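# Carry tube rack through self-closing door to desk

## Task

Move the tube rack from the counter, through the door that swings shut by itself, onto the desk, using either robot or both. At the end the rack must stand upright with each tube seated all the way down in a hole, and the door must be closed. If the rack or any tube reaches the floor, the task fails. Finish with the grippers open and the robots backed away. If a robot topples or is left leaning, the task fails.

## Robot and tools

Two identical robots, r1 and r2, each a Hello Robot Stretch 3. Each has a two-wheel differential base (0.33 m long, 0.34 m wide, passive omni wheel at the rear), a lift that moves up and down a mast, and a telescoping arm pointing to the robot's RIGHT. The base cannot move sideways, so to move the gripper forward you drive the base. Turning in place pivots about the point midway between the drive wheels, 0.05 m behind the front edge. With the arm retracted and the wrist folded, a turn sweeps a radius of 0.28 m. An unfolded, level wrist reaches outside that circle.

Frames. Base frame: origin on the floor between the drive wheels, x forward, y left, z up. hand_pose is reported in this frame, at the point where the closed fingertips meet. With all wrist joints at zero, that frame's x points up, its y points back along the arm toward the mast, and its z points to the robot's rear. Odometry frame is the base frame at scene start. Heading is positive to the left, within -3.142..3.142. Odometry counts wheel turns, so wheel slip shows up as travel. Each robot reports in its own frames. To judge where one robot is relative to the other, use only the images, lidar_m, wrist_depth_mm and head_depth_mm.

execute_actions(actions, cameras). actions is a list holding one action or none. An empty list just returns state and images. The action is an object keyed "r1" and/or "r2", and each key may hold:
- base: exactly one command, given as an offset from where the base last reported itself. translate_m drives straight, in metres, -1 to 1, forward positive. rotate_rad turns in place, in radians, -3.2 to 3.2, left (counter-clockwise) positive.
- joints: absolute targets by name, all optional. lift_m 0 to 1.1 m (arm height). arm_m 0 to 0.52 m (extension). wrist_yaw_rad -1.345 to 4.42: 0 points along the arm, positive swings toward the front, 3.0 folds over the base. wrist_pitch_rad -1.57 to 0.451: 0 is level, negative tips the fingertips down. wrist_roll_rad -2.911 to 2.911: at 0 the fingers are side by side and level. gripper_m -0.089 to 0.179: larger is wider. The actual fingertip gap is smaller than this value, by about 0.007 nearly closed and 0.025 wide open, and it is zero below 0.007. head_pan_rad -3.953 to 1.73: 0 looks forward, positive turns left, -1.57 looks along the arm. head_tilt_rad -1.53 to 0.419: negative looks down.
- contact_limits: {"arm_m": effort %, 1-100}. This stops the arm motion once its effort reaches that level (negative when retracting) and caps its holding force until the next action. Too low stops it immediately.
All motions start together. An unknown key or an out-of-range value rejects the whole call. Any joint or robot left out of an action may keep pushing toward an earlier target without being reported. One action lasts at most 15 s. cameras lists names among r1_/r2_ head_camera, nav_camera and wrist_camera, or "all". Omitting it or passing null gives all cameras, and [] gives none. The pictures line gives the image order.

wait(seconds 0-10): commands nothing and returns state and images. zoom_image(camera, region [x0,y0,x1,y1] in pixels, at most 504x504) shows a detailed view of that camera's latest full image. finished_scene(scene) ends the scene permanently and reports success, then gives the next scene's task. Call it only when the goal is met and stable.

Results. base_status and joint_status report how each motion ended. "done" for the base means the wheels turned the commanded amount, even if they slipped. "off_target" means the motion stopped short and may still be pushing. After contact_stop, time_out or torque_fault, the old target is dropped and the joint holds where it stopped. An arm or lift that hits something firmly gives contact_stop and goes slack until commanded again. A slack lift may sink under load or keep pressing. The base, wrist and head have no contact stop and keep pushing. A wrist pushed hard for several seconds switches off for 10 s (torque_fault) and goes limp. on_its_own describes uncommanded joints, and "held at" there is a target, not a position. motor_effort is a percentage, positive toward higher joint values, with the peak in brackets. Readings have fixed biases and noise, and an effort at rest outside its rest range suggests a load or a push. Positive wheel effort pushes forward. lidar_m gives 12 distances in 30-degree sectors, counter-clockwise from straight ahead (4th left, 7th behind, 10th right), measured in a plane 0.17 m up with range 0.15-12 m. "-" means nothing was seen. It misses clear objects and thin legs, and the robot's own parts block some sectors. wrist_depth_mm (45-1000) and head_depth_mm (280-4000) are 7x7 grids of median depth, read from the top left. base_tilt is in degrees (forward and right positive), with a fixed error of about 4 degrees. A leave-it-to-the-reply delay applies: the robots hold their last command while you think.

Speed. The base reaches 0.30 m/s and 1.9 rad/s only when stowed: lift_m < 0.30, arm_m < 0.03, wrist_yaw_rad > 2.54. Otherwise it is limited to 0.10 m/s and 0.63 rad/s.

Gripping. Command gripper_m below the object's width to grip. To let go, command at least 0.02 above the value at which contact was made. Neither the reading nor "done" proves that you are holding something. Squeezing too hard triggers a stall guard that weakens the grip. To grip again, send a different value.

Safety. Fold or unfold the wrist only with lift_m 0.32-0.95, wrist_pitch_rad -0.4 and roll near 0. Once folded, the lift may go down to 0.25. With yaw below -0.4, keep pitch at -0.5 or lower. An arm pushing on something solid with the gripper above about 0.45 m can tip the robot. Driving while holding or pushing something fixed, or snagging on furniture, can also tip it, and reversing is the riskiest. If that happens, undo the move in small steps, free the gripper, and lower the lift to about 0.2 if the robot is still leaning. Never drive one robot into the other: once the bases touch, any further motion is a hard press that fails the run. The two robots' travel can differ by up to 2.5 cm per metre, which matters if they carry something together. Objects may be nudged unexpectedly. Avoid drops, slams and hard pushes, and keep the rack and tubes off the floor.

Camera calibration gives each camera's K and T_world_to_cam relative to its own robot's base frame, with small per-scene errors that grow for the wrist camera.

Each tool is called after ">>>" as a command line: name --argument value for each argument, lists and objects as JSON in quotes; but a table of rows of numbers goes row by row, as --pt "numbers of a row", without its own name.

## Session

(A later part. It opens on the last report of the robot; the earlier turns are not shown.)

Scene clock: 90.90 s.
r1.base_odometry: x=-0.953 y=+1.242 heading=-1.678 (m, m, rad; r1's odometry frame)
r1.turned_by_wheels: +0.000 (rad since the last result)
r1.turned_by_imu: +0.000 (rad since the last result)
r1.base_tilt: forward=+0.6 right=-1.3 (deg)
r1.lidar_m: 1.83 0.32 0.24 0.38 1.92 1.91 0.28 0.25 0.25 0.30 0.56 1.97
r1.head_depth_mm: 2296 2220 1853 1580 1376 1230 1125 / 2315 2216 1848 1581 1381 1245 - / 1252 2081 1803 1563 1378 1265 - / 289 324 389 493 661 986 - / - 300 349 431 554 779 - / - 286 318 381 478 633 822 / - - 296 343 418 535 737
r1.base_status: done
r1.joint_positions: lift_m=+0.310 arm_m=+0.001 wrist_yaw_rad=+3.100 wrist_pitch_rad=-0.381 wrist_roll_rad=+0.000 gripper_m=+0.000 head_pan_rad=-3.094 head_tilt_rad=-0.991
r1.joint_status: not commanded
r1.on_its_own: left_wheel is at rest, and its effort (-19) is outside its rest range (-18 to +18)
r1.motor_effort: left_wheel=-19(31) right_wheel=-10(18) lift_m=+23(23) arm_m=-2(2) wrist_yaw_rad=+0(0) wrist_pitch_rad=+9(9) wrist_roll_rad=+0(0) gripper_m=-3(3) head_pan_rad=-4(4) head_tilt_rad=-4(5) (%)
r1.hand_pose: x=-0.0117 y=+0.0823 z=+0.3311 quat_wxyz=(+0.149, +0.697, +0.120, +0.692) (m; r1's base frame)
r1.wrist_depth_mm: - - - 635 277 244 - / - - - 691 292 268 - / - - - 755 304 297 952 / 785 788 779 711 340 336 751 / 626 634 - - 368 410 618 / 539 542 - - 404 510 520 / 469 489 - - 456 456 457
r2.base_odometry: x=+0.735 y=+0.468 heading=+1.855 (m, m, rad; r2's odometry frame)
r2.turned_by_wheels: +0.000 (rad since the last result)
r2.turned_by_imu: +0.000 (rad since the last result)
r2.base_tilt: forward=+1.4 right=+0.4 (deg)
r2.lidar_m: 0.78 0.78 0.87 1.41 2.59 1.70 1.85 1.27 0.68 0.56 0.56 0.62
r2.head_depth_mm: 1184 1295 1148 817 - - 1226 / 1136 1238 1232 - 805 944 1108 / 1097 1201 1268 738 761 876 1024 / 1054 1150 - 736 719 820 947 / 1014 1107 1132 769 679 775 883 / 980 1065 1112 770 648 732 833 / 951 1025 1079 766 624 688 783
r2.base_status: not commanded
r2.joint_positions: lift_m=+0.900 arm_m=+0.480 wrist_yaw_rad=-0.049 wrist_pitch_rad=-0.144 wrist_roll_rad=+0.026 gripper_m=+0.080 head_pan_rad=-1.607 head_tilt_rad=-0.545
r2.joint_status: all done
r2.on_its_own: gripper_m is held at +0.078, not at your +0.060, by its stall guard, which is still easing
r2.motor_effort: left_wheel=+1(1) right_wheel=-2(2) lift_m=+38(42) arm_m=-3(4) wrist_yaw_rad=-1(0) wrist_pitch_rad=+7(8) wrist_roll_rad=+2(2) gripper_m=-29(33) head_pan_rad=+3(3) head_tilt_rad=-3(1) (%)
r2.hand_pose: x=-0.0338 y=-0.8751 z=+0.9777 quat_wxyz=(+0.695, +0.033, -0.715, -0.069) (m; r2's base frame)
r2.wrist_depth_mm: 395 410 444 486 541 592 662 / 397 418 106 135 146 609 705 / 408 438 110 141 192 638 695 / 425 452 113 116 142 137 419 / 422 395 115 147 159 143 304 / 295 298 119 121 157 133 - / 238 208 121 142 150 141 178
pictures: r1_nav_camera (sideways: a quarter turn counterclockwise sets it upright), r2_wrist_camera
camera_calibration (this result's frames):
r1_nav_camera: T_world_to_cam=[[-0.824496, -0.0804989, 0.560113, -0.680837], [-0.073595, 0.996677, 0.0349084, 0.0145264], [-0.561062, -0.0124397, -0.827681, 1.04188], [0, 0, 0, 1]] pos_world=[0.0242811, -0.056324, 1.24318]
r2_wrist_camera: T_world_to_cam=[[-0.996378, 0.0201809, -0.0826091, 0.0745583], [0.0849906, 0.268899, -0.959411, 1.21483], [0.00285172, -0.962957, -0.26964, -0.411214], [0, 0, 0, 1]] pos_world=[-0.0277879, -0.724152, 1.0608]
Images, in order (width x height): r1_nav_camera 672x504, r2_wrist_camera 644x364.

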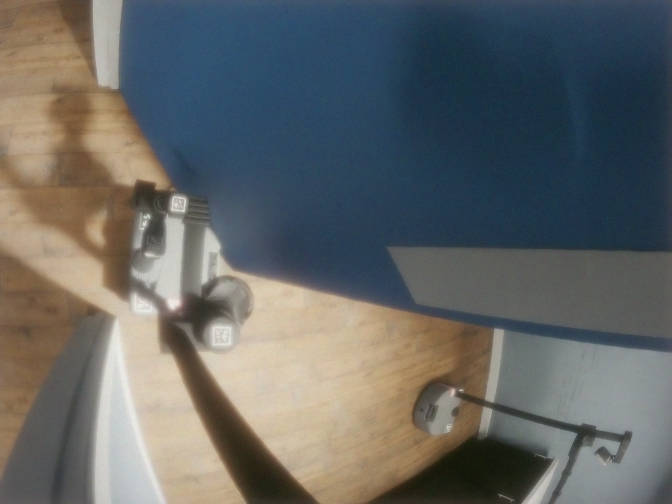

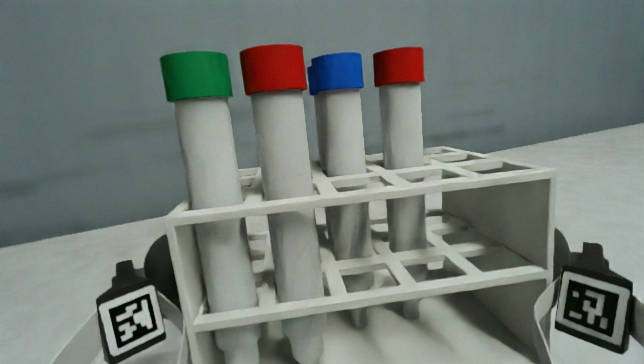

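>>> execute_actions --actions '[{"r1":{"base":{"rotate_rad":0.66}},"r2":{"joints":{"gripper_m":0.095}}}]' --cameras '["r1_nav_camera","r2_wrist_camera"]'

>>> execute_actions --actions '[{"r1":{"base":{"translate_m":-0.25}},"r2":{"joints":{"arm_m":0.35}}}]' --cameras '["r1_nav_camera","r2_wrist_camera"]'

Scene clock: 98.37 s.
r1.base_odometry: x=-0.953 y=+1.242 heading=-1.018 (m, m, rad; r1's odometry frame)
r1.turned_by_wheels: +0.659 (rad since the last result)
r1.turned_by_imu: +0.649 (rad since the last result)
r1.base_tilt: forward=+0.6 right=-1.4 (deg)
r1.lidar_m: 0.26 0.24 0.57 1.73 2.38 0.30 0.28 0.28 0.35 0.69 2.12 1.83
r1.head_depth_mm: - 291 334 424 577 1208 1131 / - 289 331 418 566 821 - / - 287 329 414 559 750 - / - 287 325 409 551 788 - / - 285 322 404 542 819 - / - - 319 399 534 803 1124 / - - 316 395 526 783 1085
r1.base_status: done
r1.joint_positions: lift_m=+0.310 arm_m=+0.002 wrist_yaw_rad=+3.100 wrist_pitch_rad=-0.381 wrist_roll_rad=+0.000 gripper_m=+0.000 head_pan_rad=-3.094 head_tilt_rad=-0.991
r1.joint_status: not commanded
r1.on_its_own: left_wheel is at rest, and its effort (-36) is outside its rest range (-18 to +18)
r1.motor_effort: left_wheel=-36(42) right_wheel=-5(5) lift_m=+23(23) arm_m=-1(2) wrist_yaw_rad=+0(0) wrist_pitch_rad=+9(8) wrist_roll_rad=+0(0) gripper_m=-2(2) head_pan_rad=-3(3) head_tilt_rad=-5(4) (%)
r1.hand_pose: x=-0.0117 y=+0.0823 z=+0.3311 quat_wxyz=(+0.149, +0.697, +0.120, +0.692) (m; r1's base frame)
r1.wrist_depth_mm: - - - - - - 415 / - - - - - - 375 / - - - - 979 873 341 / 772 777 778 752 766 692 311 / 638 631 - - 629 578 258 / 540 539 - - 520 500 265 / 395 484 - - 460 433 283
r2.base_odometry: x=+0.735 y=+0.468 heading=+1.855 (m, m, rad; r2's odometry frame)
r2.turned_by_wheels: +0.000 (rad since the last result)
r2.turned_by_imu: -0.001 (rad since the last result)
r2.base_tilt: forward=+1.4 right=+0.4 (deg)
r2.lidar_m: 0.78 0.78 0.87 1.41 2.61 1.69 1.85 1.28 0.67 0.56 0.56 0.62
r2.head_depth_mm: 1182 1297 1149 812 - - 1221 / 1130 1244 1230 - 807 942 1114 / 1092 1198 1272 742 761 871 1028 / 1052 1146 - 738 718 821 951 / 1015 1109 1136 768 678 773 889 / 982 1065 1115 768 650 730 832 / 949 1028 1075 769 624 686 787
r2.base_status: not commanded
r2.joint_positions: lift_m=+0.900 arm_m=+0.480 wrist_yaw_rad=-0.049 wrist_pitch_rad=-0.144 wrist_roll_rad=+0.028 gripper_m=+0.096 head_pan_rad=-1.607 head_tilt_rad=-0.545
r2.joint_status: all done
r2.motor_effort: left_wheel=+2(1) right_wheel=-1(2) lift_m=+38(38) arm_m=-3(4) wrist_yaw_rad=+0(1) wrist_pitch_rad=+7(7) wrist_roll_rad=+1(1) gripper_m=-23(22) head_pan_rad=+3(3) head_tilt_rad=-2(2) (%)
r2.hand_pose: x=-0.0338 y=-0.8751 z=+0.9777 quat_wxyz=(+0.694, +0.033, -0.716, -0.069) (m; r2's base frame)
r2.wrist_depth_mm: 381 414 448 490 534 600 662 / 396 426 457 507 564 614 706 / 411 441 140 174 575 631 688 / 421 453 135 152 168 369 415 / 419 397 129 158 188 151 309 / 298 - 125 127 158 147 - / 239 209 119 125 164 148 175
pictures: r1_nav_camera (sideways: a quarter turn counterclockwise sets it upright), r2_wrist_camera
camera_calibration (this result's frames):
r1_nav_camera: T_world_to_cam=[[-0.824496, -0.0804989, 0.560113, -0.680837], [-0.073595, 0.996677, 0.0349084, 0.0145264], [-0.561062, -0.0124397, -0.827681, 1.04188], [0, 0, 0, 1]] pos_world=[0.0242811, -0.056324, 1.24318]
r2_wrist_camera: T_world_to_cam=[[-0.996223, 0.0205362, -0.0843657, 0.076565], [0.0867781, 0.268785, -0.959283, 1.21466], [0.00297619, -0.962981, -0.269552, -0.411312], [0, 0, 0, 1]] pos_world=[-0.0279062, -0.724141, 1.0608]
Images, in order (width x height): r1_nav_camera 672x504, r2_wrist_camera 644x364.

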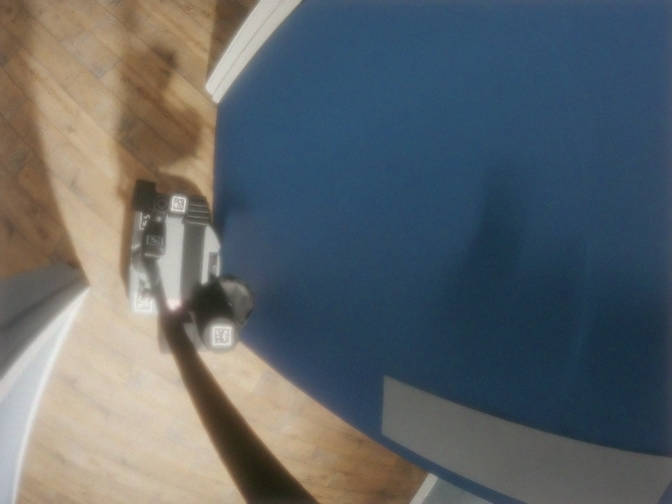

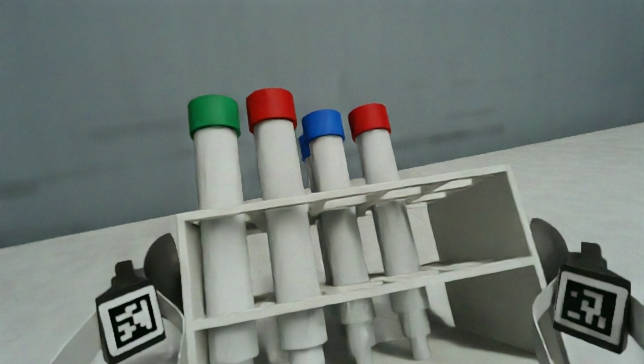

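Scene clock: 101.87 s.
r1.base_odometry: x=-1.084 y=+1.454 heading=-1.018 (m, m, rad; r1's odometry frame)
r1.turned_by_wheels: +0.000 (rad since the last result)
r1.turned_by_imu: +0.000 (rad since the last result)
r1.base_tilt: forward=+0.6 right=-1.4 (deg)
r1.lidar_m: 0.47 0.48 1.48 1.84 2.35 0.37 0.27 0.26 0.28 0.38 2.02 2.05
r1.head_depth_mm: 300 352 461 1579 1376 1229 1127 / 289 328 407 538 1332 1243 - / - 310 376 485 675 942 - / - 299 351 442 596 864 - / - 289 328 406 530 770 - / - - 308 375 481 669 918 / - - 297 349 438 587 890
r1.base_status: done
r1.joint_positions: lift_m=+0.310 arm_m=+0.002 wrist_yaw_rad=+3.100 wrist_pitch_rad=-0.381 wrist_roll_rad=+0.000 gripper_m=+0.000 head_pan_rad=-3.094 head_tilt_rad=-0.991
r1.joint_status: not commanded
r1.on_its_own: left_wheel is at rest, and its effort (-19) is outside its rest range (-18 to +18)
r1.motor_effort: left_wheel=-19(39) right_wheel=-9(18) lift_m=+23(24) arm_m=-2(1) wrist_yaw_rad=+0(0) wrist_pitch_rad=+9(8) wrist_roll_rad=+0(0) gripper_m=-2(3) head_pan_rad=-3(3) head_tilt_rad=-5(5) (%)
r1.hand_pose: x=-0.0117 y=+0.0823 z=+0.3311 quat_wxyz=(+0.149, +0.697, +0.120, +0.692) (m; r1's base frame)
r1.wrist_depth_mm: - - - - - - - / - - - - - - - / - - - - 955 964 869 / 777 765 773 778 748 752 713 / 641 628 - - 630 620 632 / 534 536 - - 532 524 524 / 463 488 - - 460 451 453
r2.base_odometry: x=+0.735 y=+0.468 heading=+1.855 (m, m, rad; r2's odometry frame)
r2.turned_by_wheels: +0.000 (rad since the last result)
r2.turned_by_imu: +0.000 (rad since the last result)
r2.base_tilt: forward=+1.4 right=+0.4 (deg)
r2.lidar_m: 0.78 0.78 0.87 1.41 2.60 1.70 1.85 1.27 0.68 0.56 0.56 0.62
r2.head_depth_mm: 1184 1304 1152 815 - - 1248 / 1136 1244 1231 - 819 940 1110 / 1098 1202 1245 - 760 871 1028 / 1051 1148 1211 - 723 820 956 / 1016 1105 1130 734 680 772 895 / 983 1064 1116 767 650 729 833 / 946 1031 1074 765 624 687 785
r2.base_status: not commanded
r2.joint_positions: lift_m=+0.900 arm_m=+0.350 wrist_yaw_rad=-0.049 wrist_pitch_rad=-0.144 wrist_roll_rad=+0.028 gripper_m=+0.096 head_pan_rad=-1.607 head_tilt_rad=-0.545
r2.joint_status: all done
r2.motor_effort: left_wheel=+1(1) right_wheel=-2(2) lift_m=+38(38) arm_m=-4(1) wrist_yaw_rad=+0(0) wrist_pitch_rad=+7(7) wrist_roll_rad=+1(1) gripper_m=-23(23) head_pan_rad=+3(3) head_tilt_rad=-2(3) (%)
r2.hand_pose: x=-0.0338 y=-0.7451 z=+0.9776 quat_wxyz=(+0.694, +0.033, -0.716, -0.069) (m; r2's base frame)
r2.wrist_depth_mm: 487 525 569 621 674 752 816 / 499 533 577 642 702 768 883 / 516 554 141 173 718 758 705 / 526 566 135 152 170 375 419 / 420 400 128 158 188 151 308 / 299 - 124 127 158 147 - / 238 207 118 126 164 148 175
pictures: r1_nav_camera (sideways: a quarter turn counterclockwise sets it upright), r2_wrist_camera
camera_calibration (this result's frames):
r1_nav_camera: T_world_to_cam=[[-0.824496, -0.0804987, 0.560113, -0.680837], [-0.0735948, 0.996677, 0.0349084, 0.0145264], [-0.561062, -0.0124396, -0.827681, 1.04188], [0, 0, 0, 1]] pos_world=[0.0242811, -0.0563241, 1.24318]
r2_wrist_camera: T_world_to_cam=[[-0.996222, 0.0205568, -0.0843721, 0.0739126], [0.0867891, 0.269029, -0.959214, 1.17977], [0.0029801, -0.962913, -0.269796, -0.285853], [0, 0, 0, 1]] pos_world=[-0.0279064, -0.594164, 1.06077]
Images, in order (width x height): r1_nav_camera 672x504, r2_wrist_camera 644x364.

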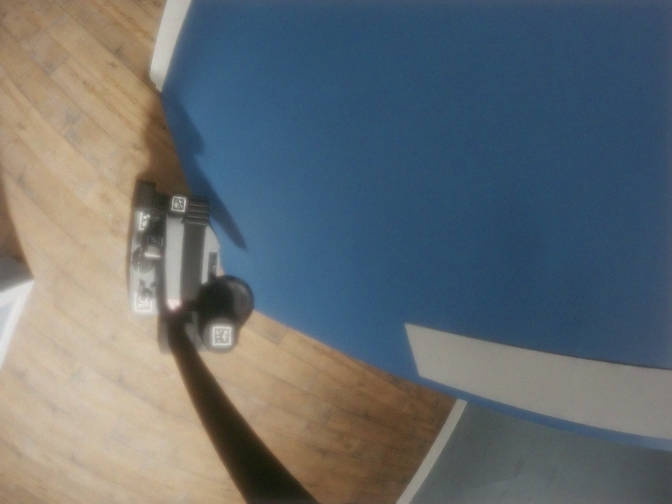

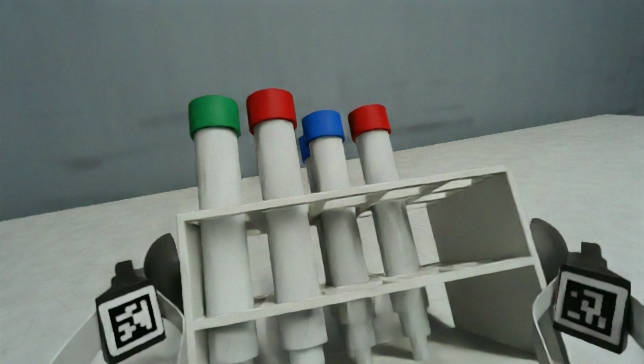

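>>> execute_actions --actions '[{"r1":{"base":{"translate_m":-0.15}},"r2":{"joints":{"lift_m":0.864}}}]' --cameras '["r2_wrist_camera"]'

>>> execute_actions --actions '[{"r1":{"base":{"rotate_rad":0.5}},"r2":{"joints":{"gripper_m":0.179}}}]' --cameras '["r1_nav_camera","r2_wrist_camera"]'

Scene clock: 107.63 s.
r1.base_odometry: x=-1.163 y=+1.582 heading=-1.018 (m, m, rad; r1's odometry frame)
r1.turned_by_wheels: +0.000 (rad since the last result)
r1.turned_by_imu: +0.000 (rad since the last result)
r1.base_tilt: forward=+0.6 right=-1.4 (deg)
r1.lidar_m: 0.62 0.69 1.86 1.86 1.85 2.15 0.28 0.25 0.26 0.31 0.59 2.18
r1.head_depth_mm: 1985 2144 1835 1582 1373 1227 1132 / 2028 2194 1847 1581 1378 1251 - / 300 351 438 623 1350 1259 - / 287 318 384 485 654 956 - / - 297 348 427 551 776 - / - 286 316 381 476 637 836 / - - 296 343 420 539 755
r1.base_status: done
r1.joint_positions: lift_m=+0.310 arm_m=+0.002 wrist_yaw_rad=+3.100 wrist_pitch_rad=-0.381 wrist_roll_rad=+0.000 gripper_m=+0.000 head_pan_rad=-3.094 head_tilt_rad=-0.991
r1.joint_status: not commanded
r1.motor_effort: left_wheel=-17(28) right_wheel=-5(14) lift_m=+23(23) arm_m=-2(2) wrist_yaw_rad=+0(0) wrist_pitch_rad=+9(9) wrist_roll_rad=+0(0) gripper_m=-3(3) head_pan_rad=-3(3) head_tilt_rad=-5(5) (%)
r1.hand_pose: x=-0.0117 y=+0.0823 z=+0.3311 quat_wxyz=(+0.149, +0.697, +0.120, +0.692) (m; r1's base frame)
r1.wrist_depth_mm: - - - - - - - / - - - - - - - / - - - - 963 980 942 / 786 773 771 770 747 753 755 / 638 645 - - 626 625 627 / 534 534 - - 530 522 525 / 465 487 - - 458 459 459
r2.base_odometry: x=+0.735 y=+0.468 heading=+1.855 (m, m, rad; r2's odometry frame)
r2.turned_by_wheels: +0.000 (rad since the last result)
r2.turned_by_imu: +0.000 (rad since the last result)
r2.base_tilt: forward=+1.4 right=+0.4 (deg)
r2.lidar_m: 0.78 0.78 0.87 1.41 2.59 1.71 1.85 1.27 0.68 0.56 0.56 0.62
r2.head_depth_mm: 1185 1295 1151 793 830 - - / 1137 1242 1146 856 - 939 1109 / 1095 1191 1143 - 768 876 1032 / 1051 1150 1137 - 734 819 954 / 1025 1095 1139 737 679 773 893 / 978 1068 1111 767 649 729 835 / 949 1029 1078 766 625 685 784
r2.base_status: not commanded
r2.joint_positions: lift_m=+0.864 arm_m=+0.350 wrist_yaw_rad=-0.049 wrist_pitch_rad=-0.139 wrist_roll_rad=+0.030 gripper_m=+0.096 head_pan_rad=-1.607 head_tilt_rad=-0.545
r2.joint_status: all done
r2.motor_effort: left_wheel=+1(2) right_wheel=-2(2) lift_m=+17(32) arm_m=-3(3) wrist_yaw_rad=+0(1) wrist_pitch_rad=+6(7) wrist_roll_rad=+0(1) gripper_m=-23(23) head_pan_rad=+4(3) head_tilt_rad=-3(2) (%)
r2.hand_pose: x=-0.0339 y=-0.7454 z=+0.9436 quat_wxyz=(+0.694, +0.031, -0.716, -0.067) (m; r2's base frame)
r2.wrist_depth_mm: 492 513 558 612 672 743 841 / 500 522 100 129 665 789 893 / 512 542 105 136 166 615 560 / 518 505 110 115 135 132 318 / 330 301 114 145 155 143 237 / 228 236 119 121 165 132 - / 187 160 124 144 150 141 136
pictures: r2_wrist_camera
camera_calibration (this result's frames):
r2_wrist_camera: T_world_to_cam=[[-0.996089, 0.0204286, -0.0859595, 0.0724394], [0.0882982, 0.264614, -0.960304, 1.14503], [0.00312846, -0.964138, -0.265383, -0.300343], [0, 0, 0, 1]] pos_world=[-0.0280081, -0.594042, 1.02609]
Images, in order (width x height): r2_wrist_camera 644x364.

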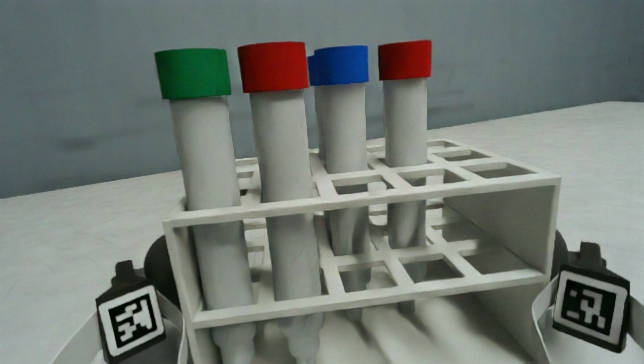

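Scene clock: 109.40 s.
r1.base_odometry: x=-1.163 y=+1.582 heading=-0.519 (m, m, rad; r1's odometry frame)
r1.turned_by_wheels: +0.500 (rad since the last result)
r1.turned_by_imu: +0.494 (rad since the last result)
r1.base_tilt: forward=+0.5 right=-1.3 (deg)
r1.lidar_m: 0.64 1.79 1.90 1.74 2.17 0.32 0.27 0.27 0.32 0.56 2.18 0.62
r1.head_depth_mm: - 300 357 462 673 1227 1131 / - 296 348 444 615 966 - / - 293 338 430 584 798 - / - 288 328 414 557 807 - / - - 320 400 530 797 - / - - 312 386 509 743 1093 / - - 305 375 487 699 1074
r1.base_status: done
r1.joint_positions: lift_m=+0.310 arm_m=+0.002 wrist_yaw_rad=+3.100 wrist_pitch_rad=-0.381 wrist_roll_rad=+0.000 gripper_m=+0.000 head_pan_rad=-3.094 head_tilt_rad=-0.991
r1.joint_status: not commanded
r1.on_its_own: left_wheel is at rest, and its effort (-26) is outside its rest range (-18 to +18)
r1.motor_effort: left_wheel=-26(34) right_wheel=-3(5) lift_m=+24(23) arm_m=-2(2) wrist_yaw_rad=+0(0) wrist_pitch_rad=+9(8) wrist_roll_rad=+0(0) gripper_m=-2(3) head_pan_rad=-3(3) head_tilt_rad=-5(5) (%)
r1.hand_pose: x=-0.0117 y=+0.0823 z=+0.3311 quat_wxyz=(+0.149, +0.697, +0.120, +0.692) (m; r1's base frame)
r1.wrist_depth_mm: - - - - - - - / - - - - - - - / - - - - 967 980 961 / 783 774 771 768 760 745 762 / 636 634 - - 621 614 620 / 542 533 - - 524 526 522 / 464 488 - - 460 459 453
r2.base_odometry: x=+0.735 y=+0.468 heading=+1.855 (m, m, rad; r2's odometry frame)
r2.turned_by_wheels: +0.000 (rad since the last result)
r2.turned_by_imu: +0.000 (rad since the last result)
r2.base_tilt: forward=+1.4 right=+0.4 (deg)
r2.lidar_m: 0.78 0.78 0.87 1.41 2.59 1.74 1.85 1.28 0.68 0.56 0.56 0.62
r2.head_depth_mm: 1179 1301 1147 794 829 - - / 1137 1244 1148 853 - 937 1110 / 1097 1205 1151 - 772 870 1029 / 1055 1151 1138 - 734 817 953 / 1019 1104 1133 739 679 772 887 / 985 1067 1117 768 649 729 837 / 949 1023 1072 763 624 685 785
r2.base_status: not commanded
r2.joint_positions: lift_m=+0.864 arm_m=+0.350 wrist_yaw_rad=-0.050 wrist_pitch_rad=-0.139 wrist_roll_rad=+0.030 gripper_m=+0.179 head_pan_rad=-1.607 head_tilt_rad=-0.545
r2.joint_status: all done
r2.motor_effort: left_wheel=+1(1) right_wheel=-2(3) lift_m=+17(17) arm_m=-3(3) wrist_yaw_rad=-1(0) wrist_pitch_rad=+6(6) wrist_roll_rad=+0(0) gripper_m=+0(96) head_pan_rad=+3(3) head_tilt_rad=-2(2) (%)
r2.hand_pose: x=-0.0339 y=-0.7454 z=+0.9436 quat_wxyz=(+0.694, +0.031, -0.716, -0.068) (m; r2's base frame)
r2.wrist_depth_mm: 488 523 561 613 675 752 836 / 504 524 104 133 140 780 908 / 517 543 110 140 163 615 549 / 515 481 115 123 139 136 322 / 330 296 120 150 153 148 238 / 232 201 124 125 168 143 - / - 167 131 148 151 142 139
pictures: r1_nav_camera (sideways: a quarter turn counterclockwise sets it upright), r2_wrist_camera
camera_calibration (this result's frames):
r1_nav_camera: T_world_to_cam=[[-0.824496, -0.0804987, 0.560113, -0.680837], [-0.0735948, 0.996677, 0.0349084, 0.0145264], [-0.561062, -0.0124395, -0.827681, 1.04188], [0, 0, 0, 1]] pos_world=[0.0242811, -0.0563241, 1.24318]
r2_wrist_camera: T_world_to_cam=[[-0.996086, 0.0205335, -0.085968, 0.0724995], [0.0883342, 0.264604, -0.960303, 1.14502], [0.00302914, -0.964138, -0.265382, -0.300346], [0, 0, 0, 1]] pos_world=[-0.0280189, -0.59404, 1.02609]
Images, in order (width x height): r1_nav_camera 672x504, r2_wrist_camera 644x364.

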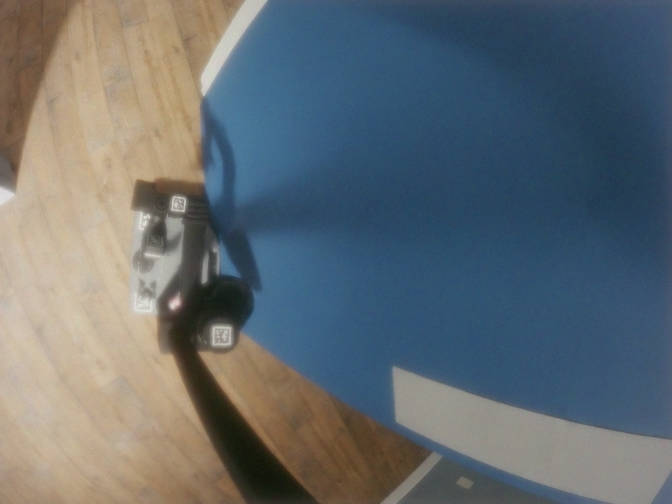

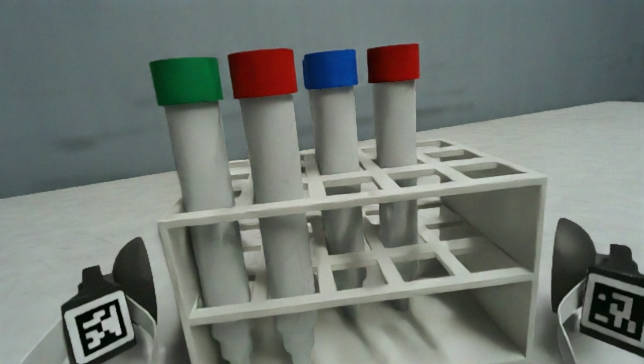

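>>> execute_actions --actions '[{"r1":{"base":{"translate_m":-0.2}},"r2":{"joints":{"lift_m":0.872,"arm_m":0.384}}}]' --cameras '["r2_wrist_camera"]'

>>> execute_actions --actions '[{"r1":{"base":{"translate_m":-0.1}},"r2":{"joints":{"gripper_m":0.095}}}]' --cameras '["r1_nav_camera","r2_wrist_camera"]'

>>> execute_actions --actions '[{"r2":{"joints":{"lift_m":0.9}}}]' --cameras '["r2_wrist_camera"]'

Scene clock: 117.10 s.
r1.base_odometry: x=-1.336 y=+1.681 heading=-0.519 (m, m, rad; r1's odometry frame)
r1.turned_by_wheels: +0.000 (rad since the last result)
r1.turned_by_imu: +0.000 (rad since the last result)
r1.base_tilt: forward=+0.5 right=-1.3 (deg)
r1.lidar_m: 0.81 2.02 1.79 1.81 2.07 0.38 0.27 0.26 0.27 0.36 2.31 0.82
r1.head_depth_mm: 303 368 1771 1580 1386 1229 1127 / 294 338 420 570 1358 1248 - / - 316 385 497 696 989 - / - 300 356 449 604 871 - / - 291 330 409 535 769 - / - - 309 375 479 659 895 / - - 296 347 433 576 860
r1.base_status: done
r1.joint_positions: lift_m=+0.310 arm_m=+0.002 wrist_yaw_rad=+3.100 wrist_pitch_rad=-0.381 wrist_roll_rad=+0.000 gripper_m=+0.000 head_pan_rad=-3.094 head_tilt_rad=-0.991
r1.joint_status: not commanded
r1.motor_effort: left_wheel=-13(28) right_wheel=-4(14) lift_m=+24(23) arm_m=-2(2) wrist_yaw_rad=+1(0) wrist_pitch_rad=+8(8) wrist_roll_rad=+0(0) gripper_m=-3(3) head_pan_rad=-4(3) head_tilt_rad=-6(5) (%)
r1.hand_pose: x=-0.0117 y=+0.0823 z=+0.3311 quat_wxyz=(+0.149, +0.697, +0.120, +0.692) (m; r1's base frame)
r1.wrist_depth_mm: - - - - - - - / - - - - - - - / - - - - - 960 953 / 784 781 760 785 753 742 742 / 638 632 - - 619 618 618 / 541 534 - - 531 528 525 / 469 491 - - 453 456 455
r2.base_odometry: x=+0.735 y=+0.468 heading=+1.855 (m, m, rad; r2's odometry frame)
r2.turned_by_wheels: +0.000 (rad since the last result)
r2.turned_by_imu: -0.001 (rad since the last result)
r2.base_tilt: forward=+1.4 right=+0.4 (deg)
r2.lidar_m: 0.78 0.78 0.87 1.42 2.60 1.81 1.85 1.27 0.68 0.56 0.56 0.62
r2.head_depth_mm: 1173 1301 1160 798 849 - - / 1138 1244 1144 854 - 940 1122 / 1093 1192 1224 - 760 874 1027 / 1049 1153 1212 - 723 818 955 / 1018 1104 1137 737 680 774 886 / 986 1066 1113 770 649 731 831 / 947 1032 1071 767 625 686 785
r2.base_status: not commanded
r2.joint_positions: lift_m=+0.872 arm_m=+0.384 wrist_yaw_rad=-0.050 wrist_pitch_rad=-0.139 wrist_roll_rad=+0.030 gripper_m=+0.179 head_pan_rad=-1.607 head_tilt_rad=-0.545
r2.joint_status: all done
r2.motor_effort: left_wheel=+1(1) right_wheel=-2(2) lift_m=+38(39) arm_m=+3(2) wrist_yaw_rad=+1(2) wrist_pitch_rad=+6(6) wrist_roll_rad=+0(1) gripper_m=+0(0) head_pan_rad=+3(3) head_tilt_rad=-1(2) (%)
r2.hand_pose: x=-0.0339 y=-0.7787 z=+0.9508 quat_wxyz=(+0.694, +0.031, -0.716, -0.068) (m; r2's base frame)
r2.wrist_depth_mm: 465 487 524 578 644 710 814 / 469 500 534 118 639 728 840 / 487 85 89 120 543 659 583 / 498 433 93 125 130 152 346 / 350 306 96 99 132 117 238 / 247 91 100 129 140 133 - / - 104 105 107 147 128 145
pictures: r2_wrist_camera
camera_calibration (this result's frames):
r2_wrist_camera: T_world_to_cam=[[-0.996085, 0.0205994, -0.0859679, 0.073835], [0.0883517, 0.264598, -0.960303, 1.16072], [0.00296528, -0.964139, -0.265382, -0.330601], [0, 0, 0, 1]] pos_world=[-0.0280255, -0.627391, 1.03326]
Images, in order (width x height): r2_wrist_camera 644x364.

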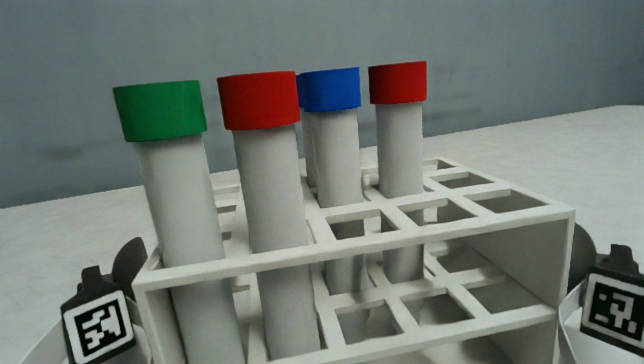

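Scene clock: 119.10 s.
r1.base_odometry: x=-1.423 y=+1.731 heading=-0.519 (m, m, rad; r1's odometry frame)
r1.turned_by_wheels: +0.000 (rad since the last result)
r1.turned_by_imu: +0.000 (rad since the last result)
r1.base_tilt: forward=+0.5 right=-1.4 (deg)
r1.lidar_m: 0.90 2.10 1.82 2.09 2.02 1.52 0.28 0.26 0.26 0.32 0.63 0.93
r1.head_depth_mm: 1301 1568 1793 1582 1374 1225 1126 / 320 1413 1745 1575 1380 1249 - / 295 344 422 563 1305 1260 - / - 314 378 478 645 938 - / - 297 345 423 548 775 - / - - 314 379 476 639 838 / - - 296 343 422 544 766
r1.base_status: done
r1.joint_positions: lift_m=+0.310 arm_m=+0.002 wrist_yaw_rad=+3.100 wrist_pitch_rad=-0.381 wrist_roll_rad=+0.000 gripper_m=+0.000 head_pan_rad=-3.094 head_tilt_rad=-0.991
r1.joint_status: not commanded
r1.motor_effort: left_wheel=-10(22) right_wheel=-3(10) lift_m=+23(23) arm_m=-2(2) wrist_yaw_rad=+0(1) wrist_pitch_rad=+9(8) wrist_roll_rad=+0(0) gripper_m=-3(2) head_pan_rad=-3(3) head_tilt_rad=-5(5) (%)
r1.hand_pose: x=-0.0117 y=+0.0823 z=+0.3311 quat_wxyz=(+0.149, +0.697, +0.120, +0.692) (m; r1's base frame)
r1.wrist_depth_mm: - - - - - - - / - - - - - - - / - - - - 954 978 959 / 787 787 760 756 761 759 747 / 627 635 - - 625 624 606 / 550 540 - - 522 530 522 / 466 488 - - 456 458 458
r2.base_odometry: x=+0.735 y=+0.468 heading=+1.855 (m, m, rad; r2's odometry frame)
r2.turned_by_wheels: +0.000 (rad since the last result)
r2.turned_by_imu: +0.000 (rad since the last result)
r2.base_tilt: forward=+1.4 right=+0.4 (deg)
r2.lidar_m: 0.78 0.78 0.87 1.41 2.59 1.84 1.85 1.28 0.67 0.56 0.56 0.62
r2.head_depth_mm: 1180 1302 1153 797 844 - - / 1142 1248 1145 856 - 940 1121 / 1092 1196 1225 - 760 878 1030 / 1056 1149 1203 - 722 818 952 / 1016 1107 1141 739 681 773 888 / 983 1066 1114 771 649 729 835 / 953 1026 1076 766 624 690 784
r2.base_status: not commanded
r2.joint_positions: lift_m=+0.872 arm_m=+0.384 wrist_yaw_rad=-0.050 wrist_pitch_rad=-0.137 wrist_roll_rad=+0.028 gripper_m=+0.099 head_pan_rad=-1.607 head_tilt_rad=-0.545
r2.joint_status: gripper_m off_target (ended at +0.099, target +0.095)
r2.motor_effort: left_wheel=+1(1) right_wheel=-2(2) lift_m=+37(37) arm_m=+3(3) wrist_yaw_rad=+1(0) wrist_pitch_rad=+5(6) wrist_roll_rad=+1(1) gripper_m=-23(97) head_pan_rad=+3(4) head_tilt_rad=-2(2) (%)
r2.hand_pose: x=-0.0339 y=-0.7788 z=+0.9513 quat_wxyz=(+0.694, +0.030, -0.716, -0.067) (m; r2's base frame)
r2.wrist_depth_mm: 466 487 534 586 634 705 803 / 478 495 542 122 651 734 837 / 488 505 92 124 563 678 587 / 503 518 97 128 139 147 349 / 352 334 97 102 148 136 244 / 247 167 101 110 149 135 - / 199 169 106 112 151 147 148
pictures: r1_nav_camera (sideways: a quarter turn counterclockwise sets it upright), r2_wrist_camera
camera_calibration (this result's frames):
r1_nav_camera: T_world_to_cam=[[-0.824496, -0.0804989, 0.560113, -0.680837], [-0.073595, 0.996677, 0.0349084, 0.0145264], [-0.561062, -0.0124397, -0.82768, 1.04188], [0, 0, 0, 1]] pos_world=[0.0242811, -0.056324, 1.24318]
r2_wrist_camera: T_world_to_cam=[[-0.99622, 0.0202393, -0.0844811, 0.0721743], [0.0868282, 0.262748, -0.96095, 1.16036], [0.00274826, -0.964652, -0.263512, -0.332775], [0, 0, 0, 1]] pos_world=[-0.0279362, -0.627356, 1.03346]
Images, in order (width x height): r1_nav_camera 672x504, r2_wrist_camera 644x364.

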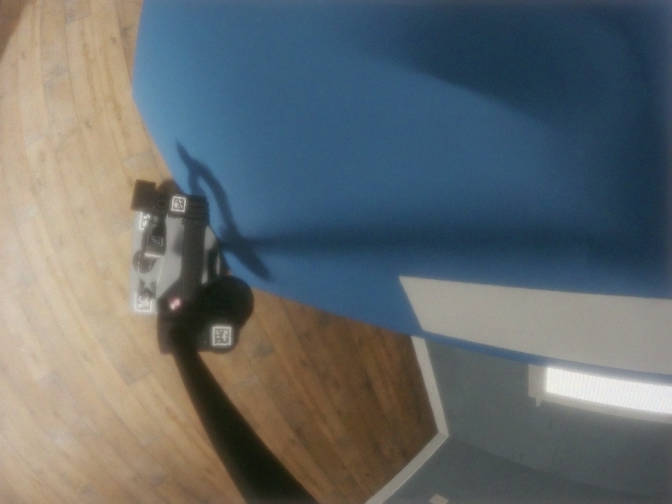

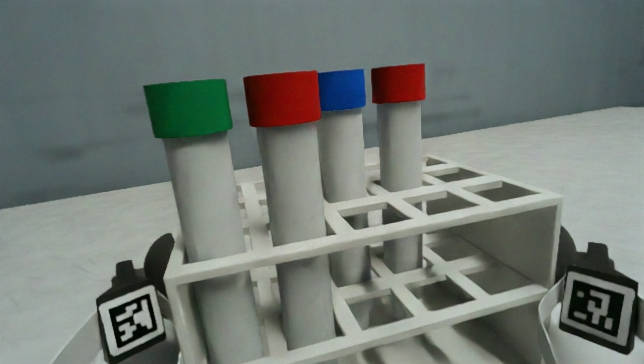

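Scene clock: 120.13 s.
r1.base_odometry: x=-1.423 y=+1.731 heading=-0.519 (m, m, rad; r1's odometry frame)
r1.turned_by_wheels: +0.000 (rad since the last result)
r1.turned_by_imu: +0.000 (rad since the last result)
r1.base_tilt: forward=+0.5 right=-1.3 (deg)
r1.lidar_m: 0.90 2.10 1.81 2.08 2.02 1.51 0.28 0.26 0.26 0.32 0.63 0.93
r1.head_depth_mm: 1291 1563 1812 1578 1373 1224 1125 / 320 1410 1727 1575 1384 1247 - / 295 344 422 565 1309 1261 - / - 314 378 478 646 941 - / - 296 345 423 548 774 - / - - 315 379 477 640 841 / - - 296 343 421 544 765
r1.base_status: not commanded
r1.joint_positions: lift_m=+0.310 arm_m=+0.002 wrist_yaw_rad=+3.100 wrist_pitch_rad=-0.381 wrist_roll_rad=+0.000 gripper_m=+0.000 head_pan_rad=-3.094 head_tilt_rad=-0.991
r1.joint_status: not commanded
r1.motor_effort: left_wheel=-11(11) right_wheel=-2(2) lift_m=+23(24) arm_m=-2(2) wrist_yaw_rad=+0(0) wrist_pitch_rad=+8(8) wrist_roll_rad=+0(0) gripper_m=-3(3) head_pan_rad=-4(3) head_tilt_rad=-5(4) (%)
r1.hand_pose: x=-0.0117 y=+0.0823 z=+0.3311 quat_wxyz=(+0.149, +0.697, +0.120, +0.692) (m; r1's base frame)
r1.wrist_depth_mm: - - - - - - - / - - - - - - - / - - - - 971 957 950 / 785 775 783 748 766 754 755 / 637 625 - - 622 620 618 / 543 534 - - 526 523 526 / 467 491 - - 457 456 455
r2.base_odometry: x=+0.735 y=+0.468 heading=+1.855 (m, m, rad; r2's odometry frame)
r2.turned_by_wheels: +0.000 (rad since the last result)
r2.turned_by_imu: +0.000 (rad since the last result)
r2.base_tilt: forward=+1.5 right=+0.4 (deg)
r2.lidar_m: 0.78 0.78 0.87 1.41 2.60 1.85 1.85 1.28 0.68 0.56 0.56 0.62
r2.head_depth_mm: 1180 1299 1149 815 - - 1235 / 1136 1244 1234 - 820 934 1117 / 1088 1196 1250 709 758 875 1024 / 1048 1152 1220 - 719 819 951 / 1017 1104 1134 741 678 773 886 / 983 1066 1123 768 650 731 836 / 954 1030 1074 765 624 689 784
r2.base_status: not commanded
r2.joint_positions: lift_m=+0.900 arm_m=+0.384 wrist_yaw_rad=-0.050 wrist_pitch_rad=-0.143 wrist_roll_rad=+0.028 gripper_m=+0.099 head_pan_rad=-1.607 head_tilt_rad=-0.545
r2.joint_status: all done
r2.motor_effort: left_wheel=+1(1) right_wheel=-2(1) lift_m=+38(38) arm_m=+3(3) wrist_yaw_rad=+0(1) wrist_pitch_rad=+7(7) wrist_roll_rad=+1(1) gripper_m=-23(23) head_pan_rad=+3(3) head_tilt_rad=-2(2) (%)
r2.hand_pose: x=-0.0339 y=-0.7785 z=+0.9779 quat_wxyz=(+0.694, +0.032, -0.716, -0.069) (m; r2's base frame)
r2.wrist_depth_mm: 460 486 535 581 639 709 790 / 473 500 539 584 649 735 822 / 479 517 103 137 653 732 715 / 502 530 106 139 149 436 419 / 416 407 102 109 150 141 308 / 299 294 106 113 151 136 - / 240 207 106 112 157 150 178
pictures: r2_wrist_camera
camera_calibration (this result's frames):
r2_wrist_camera: T_world_to_cam=[[-0.996196, 0.020707, -0.0846397, 0.0749489], [0.0870901, 0.268106, -0.959445, 1.18851], [0.00282515, -0.963167, -0.26889, -0.319046], [0, 0, 0, 1]] pos_world=[-0.027942, -0.627492, 1.06086]
Images, in order (width x height): r2_wrist_camera 644x364.

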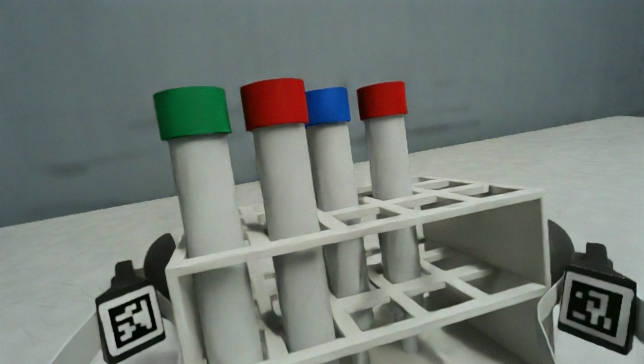

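>>> execute_actions --actions '[{"r2":{"joints":{"lift_m":0.874}},"r1":{"base":{"rotate_rad":0.45}}}]' --cameras '["r2_wrist_camera"]'

>>> execute_actions --actions '[{"r2":{"joints":{"arm_m":0.47,"wrist_yaw_rad":0.6,"head_pan_rad":-1.3}},"r1":{"base":{"translate_m":-0.1}}}]' --cameras '["r2_wrist_camera","r2_head_camera","r1_nav_camera"]'

Scene clock: 132.60 s.
r1.base_odometry: x=-1.423 y=+1.731 heading=-0.069 (m, m, rad; r1's odometry frame)
r1.turned_by_wheels: +0.450 (rad since the last result)
r1.turned_by_imu: +0.447 (rad since the last result)
r1.base_tilt: forward=+0.6 right=-1.3 (deg)
r1.lidar_m: 1.82 1.94 1.82 2.00 1.66 0.32 0.27 0.27 0.31 0.54 2.38 0.91
r1.head_depth_mm: - 301 361 469 686 1224 1126 / - 297 351 449 623 1001 - / - 293 340 431 589 802 - / - 289 330 415 558 812 - / - - 319 399 530 790 - / - - 310 384 505 738 1080 / - - 304 371 483 690 1074
r1.base_status: done
r1.joint_positions: lift_m=+0.310 arm_m=+0.002 wrist_yaw_rad=+3.100 wrist_pitch_rad=-0.381 wrist_roll_rad=+0.000 gripper_m=+0.000 head_pan_rad=-3.094 head_tilt_rad=-0.991
r1.joint_status: not commanded
r1.motor_effort: left_wheel=-16(25) right_wheel=-1(4) lift_m=+23(23) arm_m=-2(1) wrist_yaw_rad=+0(0) wrist_pitch_rad=+8(8) wrist_roll_rad=+0(0) gripper_m=-2(3) head_pan_rad=-4(3) head_tilt_rad=-5(5) (%)
r1.hand_pose: x=-0.0117 y=+0.0823 z=+0.3311 quat_wxyz=(+0.149, +0.697, +0.120, +0.692) (m; r1's base frame)
r1.wrist_depth_mm: - - - - - - - / - - - - - - - / - - - - 978 972 985 / 776 765 779 771 761 756 745 / 634 636 - - 625 619 623 / 544 534 - - 534 522 521 / 472 491 - - 459 454 452
r2.base_odometry: x=+0.735 y=+0.468 heading=+1.855 (m, m, rad; r2's odometry frame)
r2.turned_by_wheels: +0.000 (rad since the last result)
r2.turned_by_imu: +0.000 (rad since the last result)
r2.base_tilt: forward=+1.4 right=+0.4 (deg)
r2.lidar_m: 0.78 0.78 0.87 1.41 2.60 1.90 1.86 1.28 0.67 0.56 0.56 0.62
r2.head_depth_mm: 1181 1301 1144 798 - - 1252 / 1135 1243 1148 - 809 944 1114 / 1095 1196 1228 - 759 872 1026 / 1050 1146 1195 - 724 821 955 / 1015 1106 1140 738 680 772 887 / 985 1065 1116 766 647 731 833 / 950 1028 1074 768 624 687 786
r2.base_status: not commanded
r2.joint_positions: lift_m=+0.874 arm_m=+0.384 wrist_yaw_rad=-0.050 wrist_pitch_rad=-0.142 wrist_roll_rad=+0.028 gripper_m=+0.099 head_pan_rad=-1.607 head_tilt_rad=-0.545
r2.joint_status: all done
r2.motor_effort: left_wheel=+2(1) right_wheel=-1(2) lift_m=+17(35) arm_m=+3(3) wrist_yaw_rad=+0(0) wrist_pitch_rad=+7(7) wrist_roll_rad=+1(1) gripper_m=-23(23) head_pan_rad=+3(3) head_tilt_rad=-2(2) (%)
r2.hand_pose: x=-0.0339 y=-0.7786 z=+0.9529 quat_wxyz=(+0.694, +0.032, -0.716, -0.069) (m; r2's base frame)
r2.wrist_depth_mm: 461 478 529 579 645 706 797 / 472 500 534 124 654 741 838 / 487 523 93 124 549 663 583 / 495 507 97 128 140 154 346 / 352 336 98 102 147 137 250 / 247 168 102 109 150 134 - / 201 171 106 111 151 147 149
pictures: r2_wrist_camera
camera_calibration (this result's frames):
r2_wrist_camera: T_world_to_cam=[[-0.996201, 0.0206467, -0.0846024, 0.0727522], [0.0870401, 0.267358, -0.959658, 1.16421], [0.00280532, -0.963376, -0.268139, -0.326676], [0, 0, 0, 1]] pos_world=[-0.0279409, -0.627475, 1.03581]
Images, in order (width x height): r2_wrist_camera 644x364.

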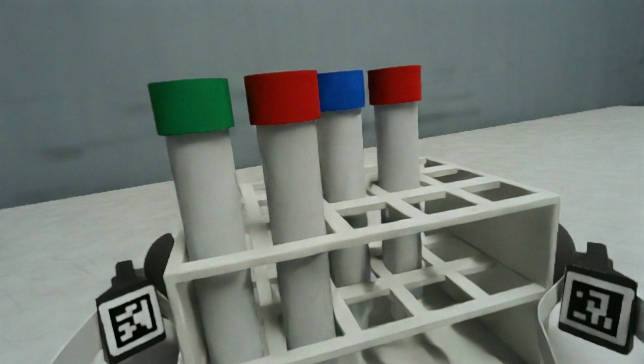

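Scene clock: 134.60 s.
r1.base_odometry: x=-1.522 y=+1.738 heading=-0.070 (m, m, rad; r1's odometry frame)
r1.turned_by_wheels: -0.001 (rad since the last result)
r1.turned_by_imu: +0.074 (rad since the last result)
r1.base_tilt: forward=+0.6 right=-1.4 (deg)
r1.lidar_m: 2.14 1.83 2.05 1.98 1.47 0.32 0.27 0.27 0.32 0.55 0.99 0.95
r1.head_depth_mm: - 301 361 469 728 1229 1130 / - 297 352 450 624 998 - / - 293 341 432 591 806 - / - 289 331 416 561 805 - / - 286 322 401 535 800 - / - - 312 388 510 745 1091 / - - 304 374 488 699 1076
r1.base_status: translate_m off_target (by the wheels' count: -0.0996 of -0.1000)
r1.joint_positions: lift_m=+0.310 arm_m=+0.001 wrist_yaw_rad=+3.100 wrist_pitch_rad=-0.381 wrist_roll_rad=+0.000 gripper_m=+0.000 head_pan_rad=-3.095 head_tilt_rad=-0.993
r1.joint_status: not commanded
r1.on_its_own: left_wheel is at rest, and its effort (-84) is outside its rest range (-18 to +18); right_wheel is at rest, and its effort (-28) is outside its rest range (-18 to +18)
r1.motor_effort: left_wheel=-84(100) right_wheel=-28(35) lift_m=+23(24) arm_m=-2(2) wrist_yaw_rad=+0(2) wrist_pitch_rad=+9(9) wrist_roll_rad=+0(0) gripper_m=-2(2) head_pan_rad=-2(3) head_tilt_rad=-4(5) (%)
r1.hand_pose: x=-0.0118 y=+0.0823 z=+0.3310 quat_wxyz=(+0.149, +0.697, +0.120, +0.692) (m; r1's base frame)
r1.wrist_depth_mm: - - - - - - - / - - - - - - - / - - - - 991 952 956 / 776 787 786 756 755 762 743 / 643 640 - - 623 620 613 / 541 539 - - 537 533 524 / 469 487 - - 457 461 459
r2.base_odometry: x=+0.735 y=+0.468 heading=+1.855 (m, m, rad; r2's odometry frame)
r2.turned_by_wheels: +0.000 (rad since the last result)
r2.turned_by_imu: +0.000 (rad since the last result)
r2.base_tilt: forward=+1.4 right=+0.4 (deg)
r2.lidar_m: 0.78 0.78 0.87 1.41 2.59 1.94 1.85 1.28 0.67 0.56 0.56 0.62
r2.head_depth_mm: 998 1089 1151 696 683 785 910 / 997 1083 1150 711 677 774 906 / 986 1065 878 753 653 764 889 / 978 1071 1124 771 652 752 875 / 976 1059 1117 770 650 747 866 / 966 1052 1104 768 650 738 851 / 957 1045 1102 766 649 730 839
r2.base_status: not commanded
r2.joint_positions: lift_m=+0.874 arm_m=+0.470 wrist_yaw_rad=+0.599 wrist_pitch_rad=-0.142 wrist_roll_rad=+0.028 gripper_m=+0.099 head_pan_rad=-1.307 head_tilt_rad=-0.545
r2.joint_status: all done
r2.motor_effort: left_wheel=+0(2) right_wheel=-1(2) lift_m=+18(18) arm_m=+3(5) wrist_yaw_rad=+1(3) wrist_pitch_rad=+6(7) wrist_roll_rad=+1(1) gripper_m=-23(24) head_pan_rad=+3(21) head_tilt_rad=-1(2) (%)
r2.hand_pose: x=+0.1196 y=-0.8214 z=+0.9531 quat_wxyz=(+0.680, +0.258, -0.669, +0.156) (m; r2's base frame)
r2.wrist_depth_mm: 618 577 515 491 447 422 393 / 656 596 525 124 451 433 403 / 697 632 94 126 469 448 423 / 597 524 97 130 143 154 348 / 355 339 97 103 149 137 252 / 250 169 102 111 150 134 - / 202 170 106 112 151 147 148
pictures: r1_nav_camera (sideways: a quarter turn counterclockwise sets it upright), r2_head_camera (sideways: a quarter turn clockwise sets it upright), r2_wrist_camera
camera_calibration (this result's frames):
r1_nav_camera: T_world_to_cam=[[-0.825764, -0.0794151, 0.558397, -0.678594], [-0.0722925, 0.996774, 0.0348541, 0.0145892], [-0.559364, -0.0115867, -0.828841, 1.04338], [0, 0, 0, 1]] pos_world=[0.0243249, -0.0563435, 1.24321]
r2_head_camera: T_world_to_cam=[[-0.139978, 0.48001, -0.866023, 1.1462], [0.962694, 0.270533, -0.00565563, 0.014631], [0.231573, -0.834507, -0.499971, 0.609073], [0, 0, 0, 1]] pos_world=[0.00531342, -0.0458705, 1.29724]
r2_wrist_camera: T_world_to_cam=[[-0.806407, -0.585281, -0.0845839, -0.293842], [-0.0917308, 0.265103, -0.959847, 1.18218], [0.584203, -0.766268, -0.267469, -0.276612], [0, 0, 0, 1]] pos_world=[0.0330839, -0.697339, 1.03588]
Images, in order (width x height): r1_nav_camera 672x504, r2_head_camera 896x504, r2_wrist_camera 644x364.

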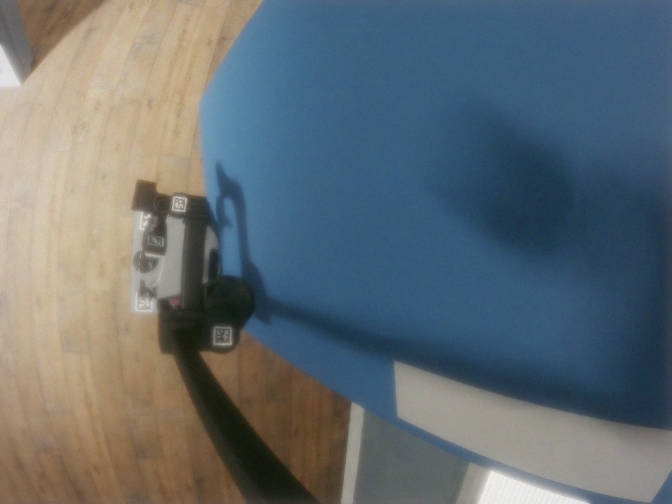

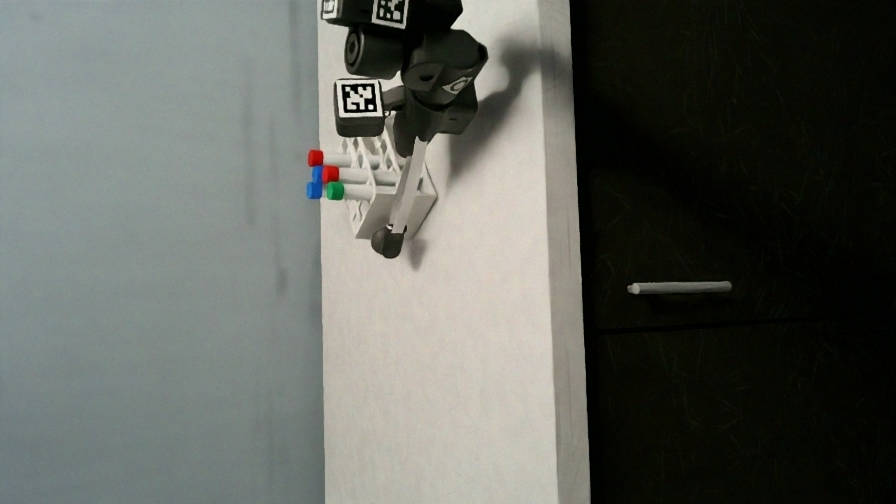

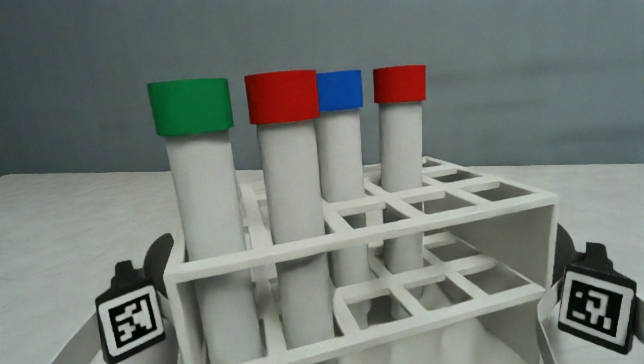

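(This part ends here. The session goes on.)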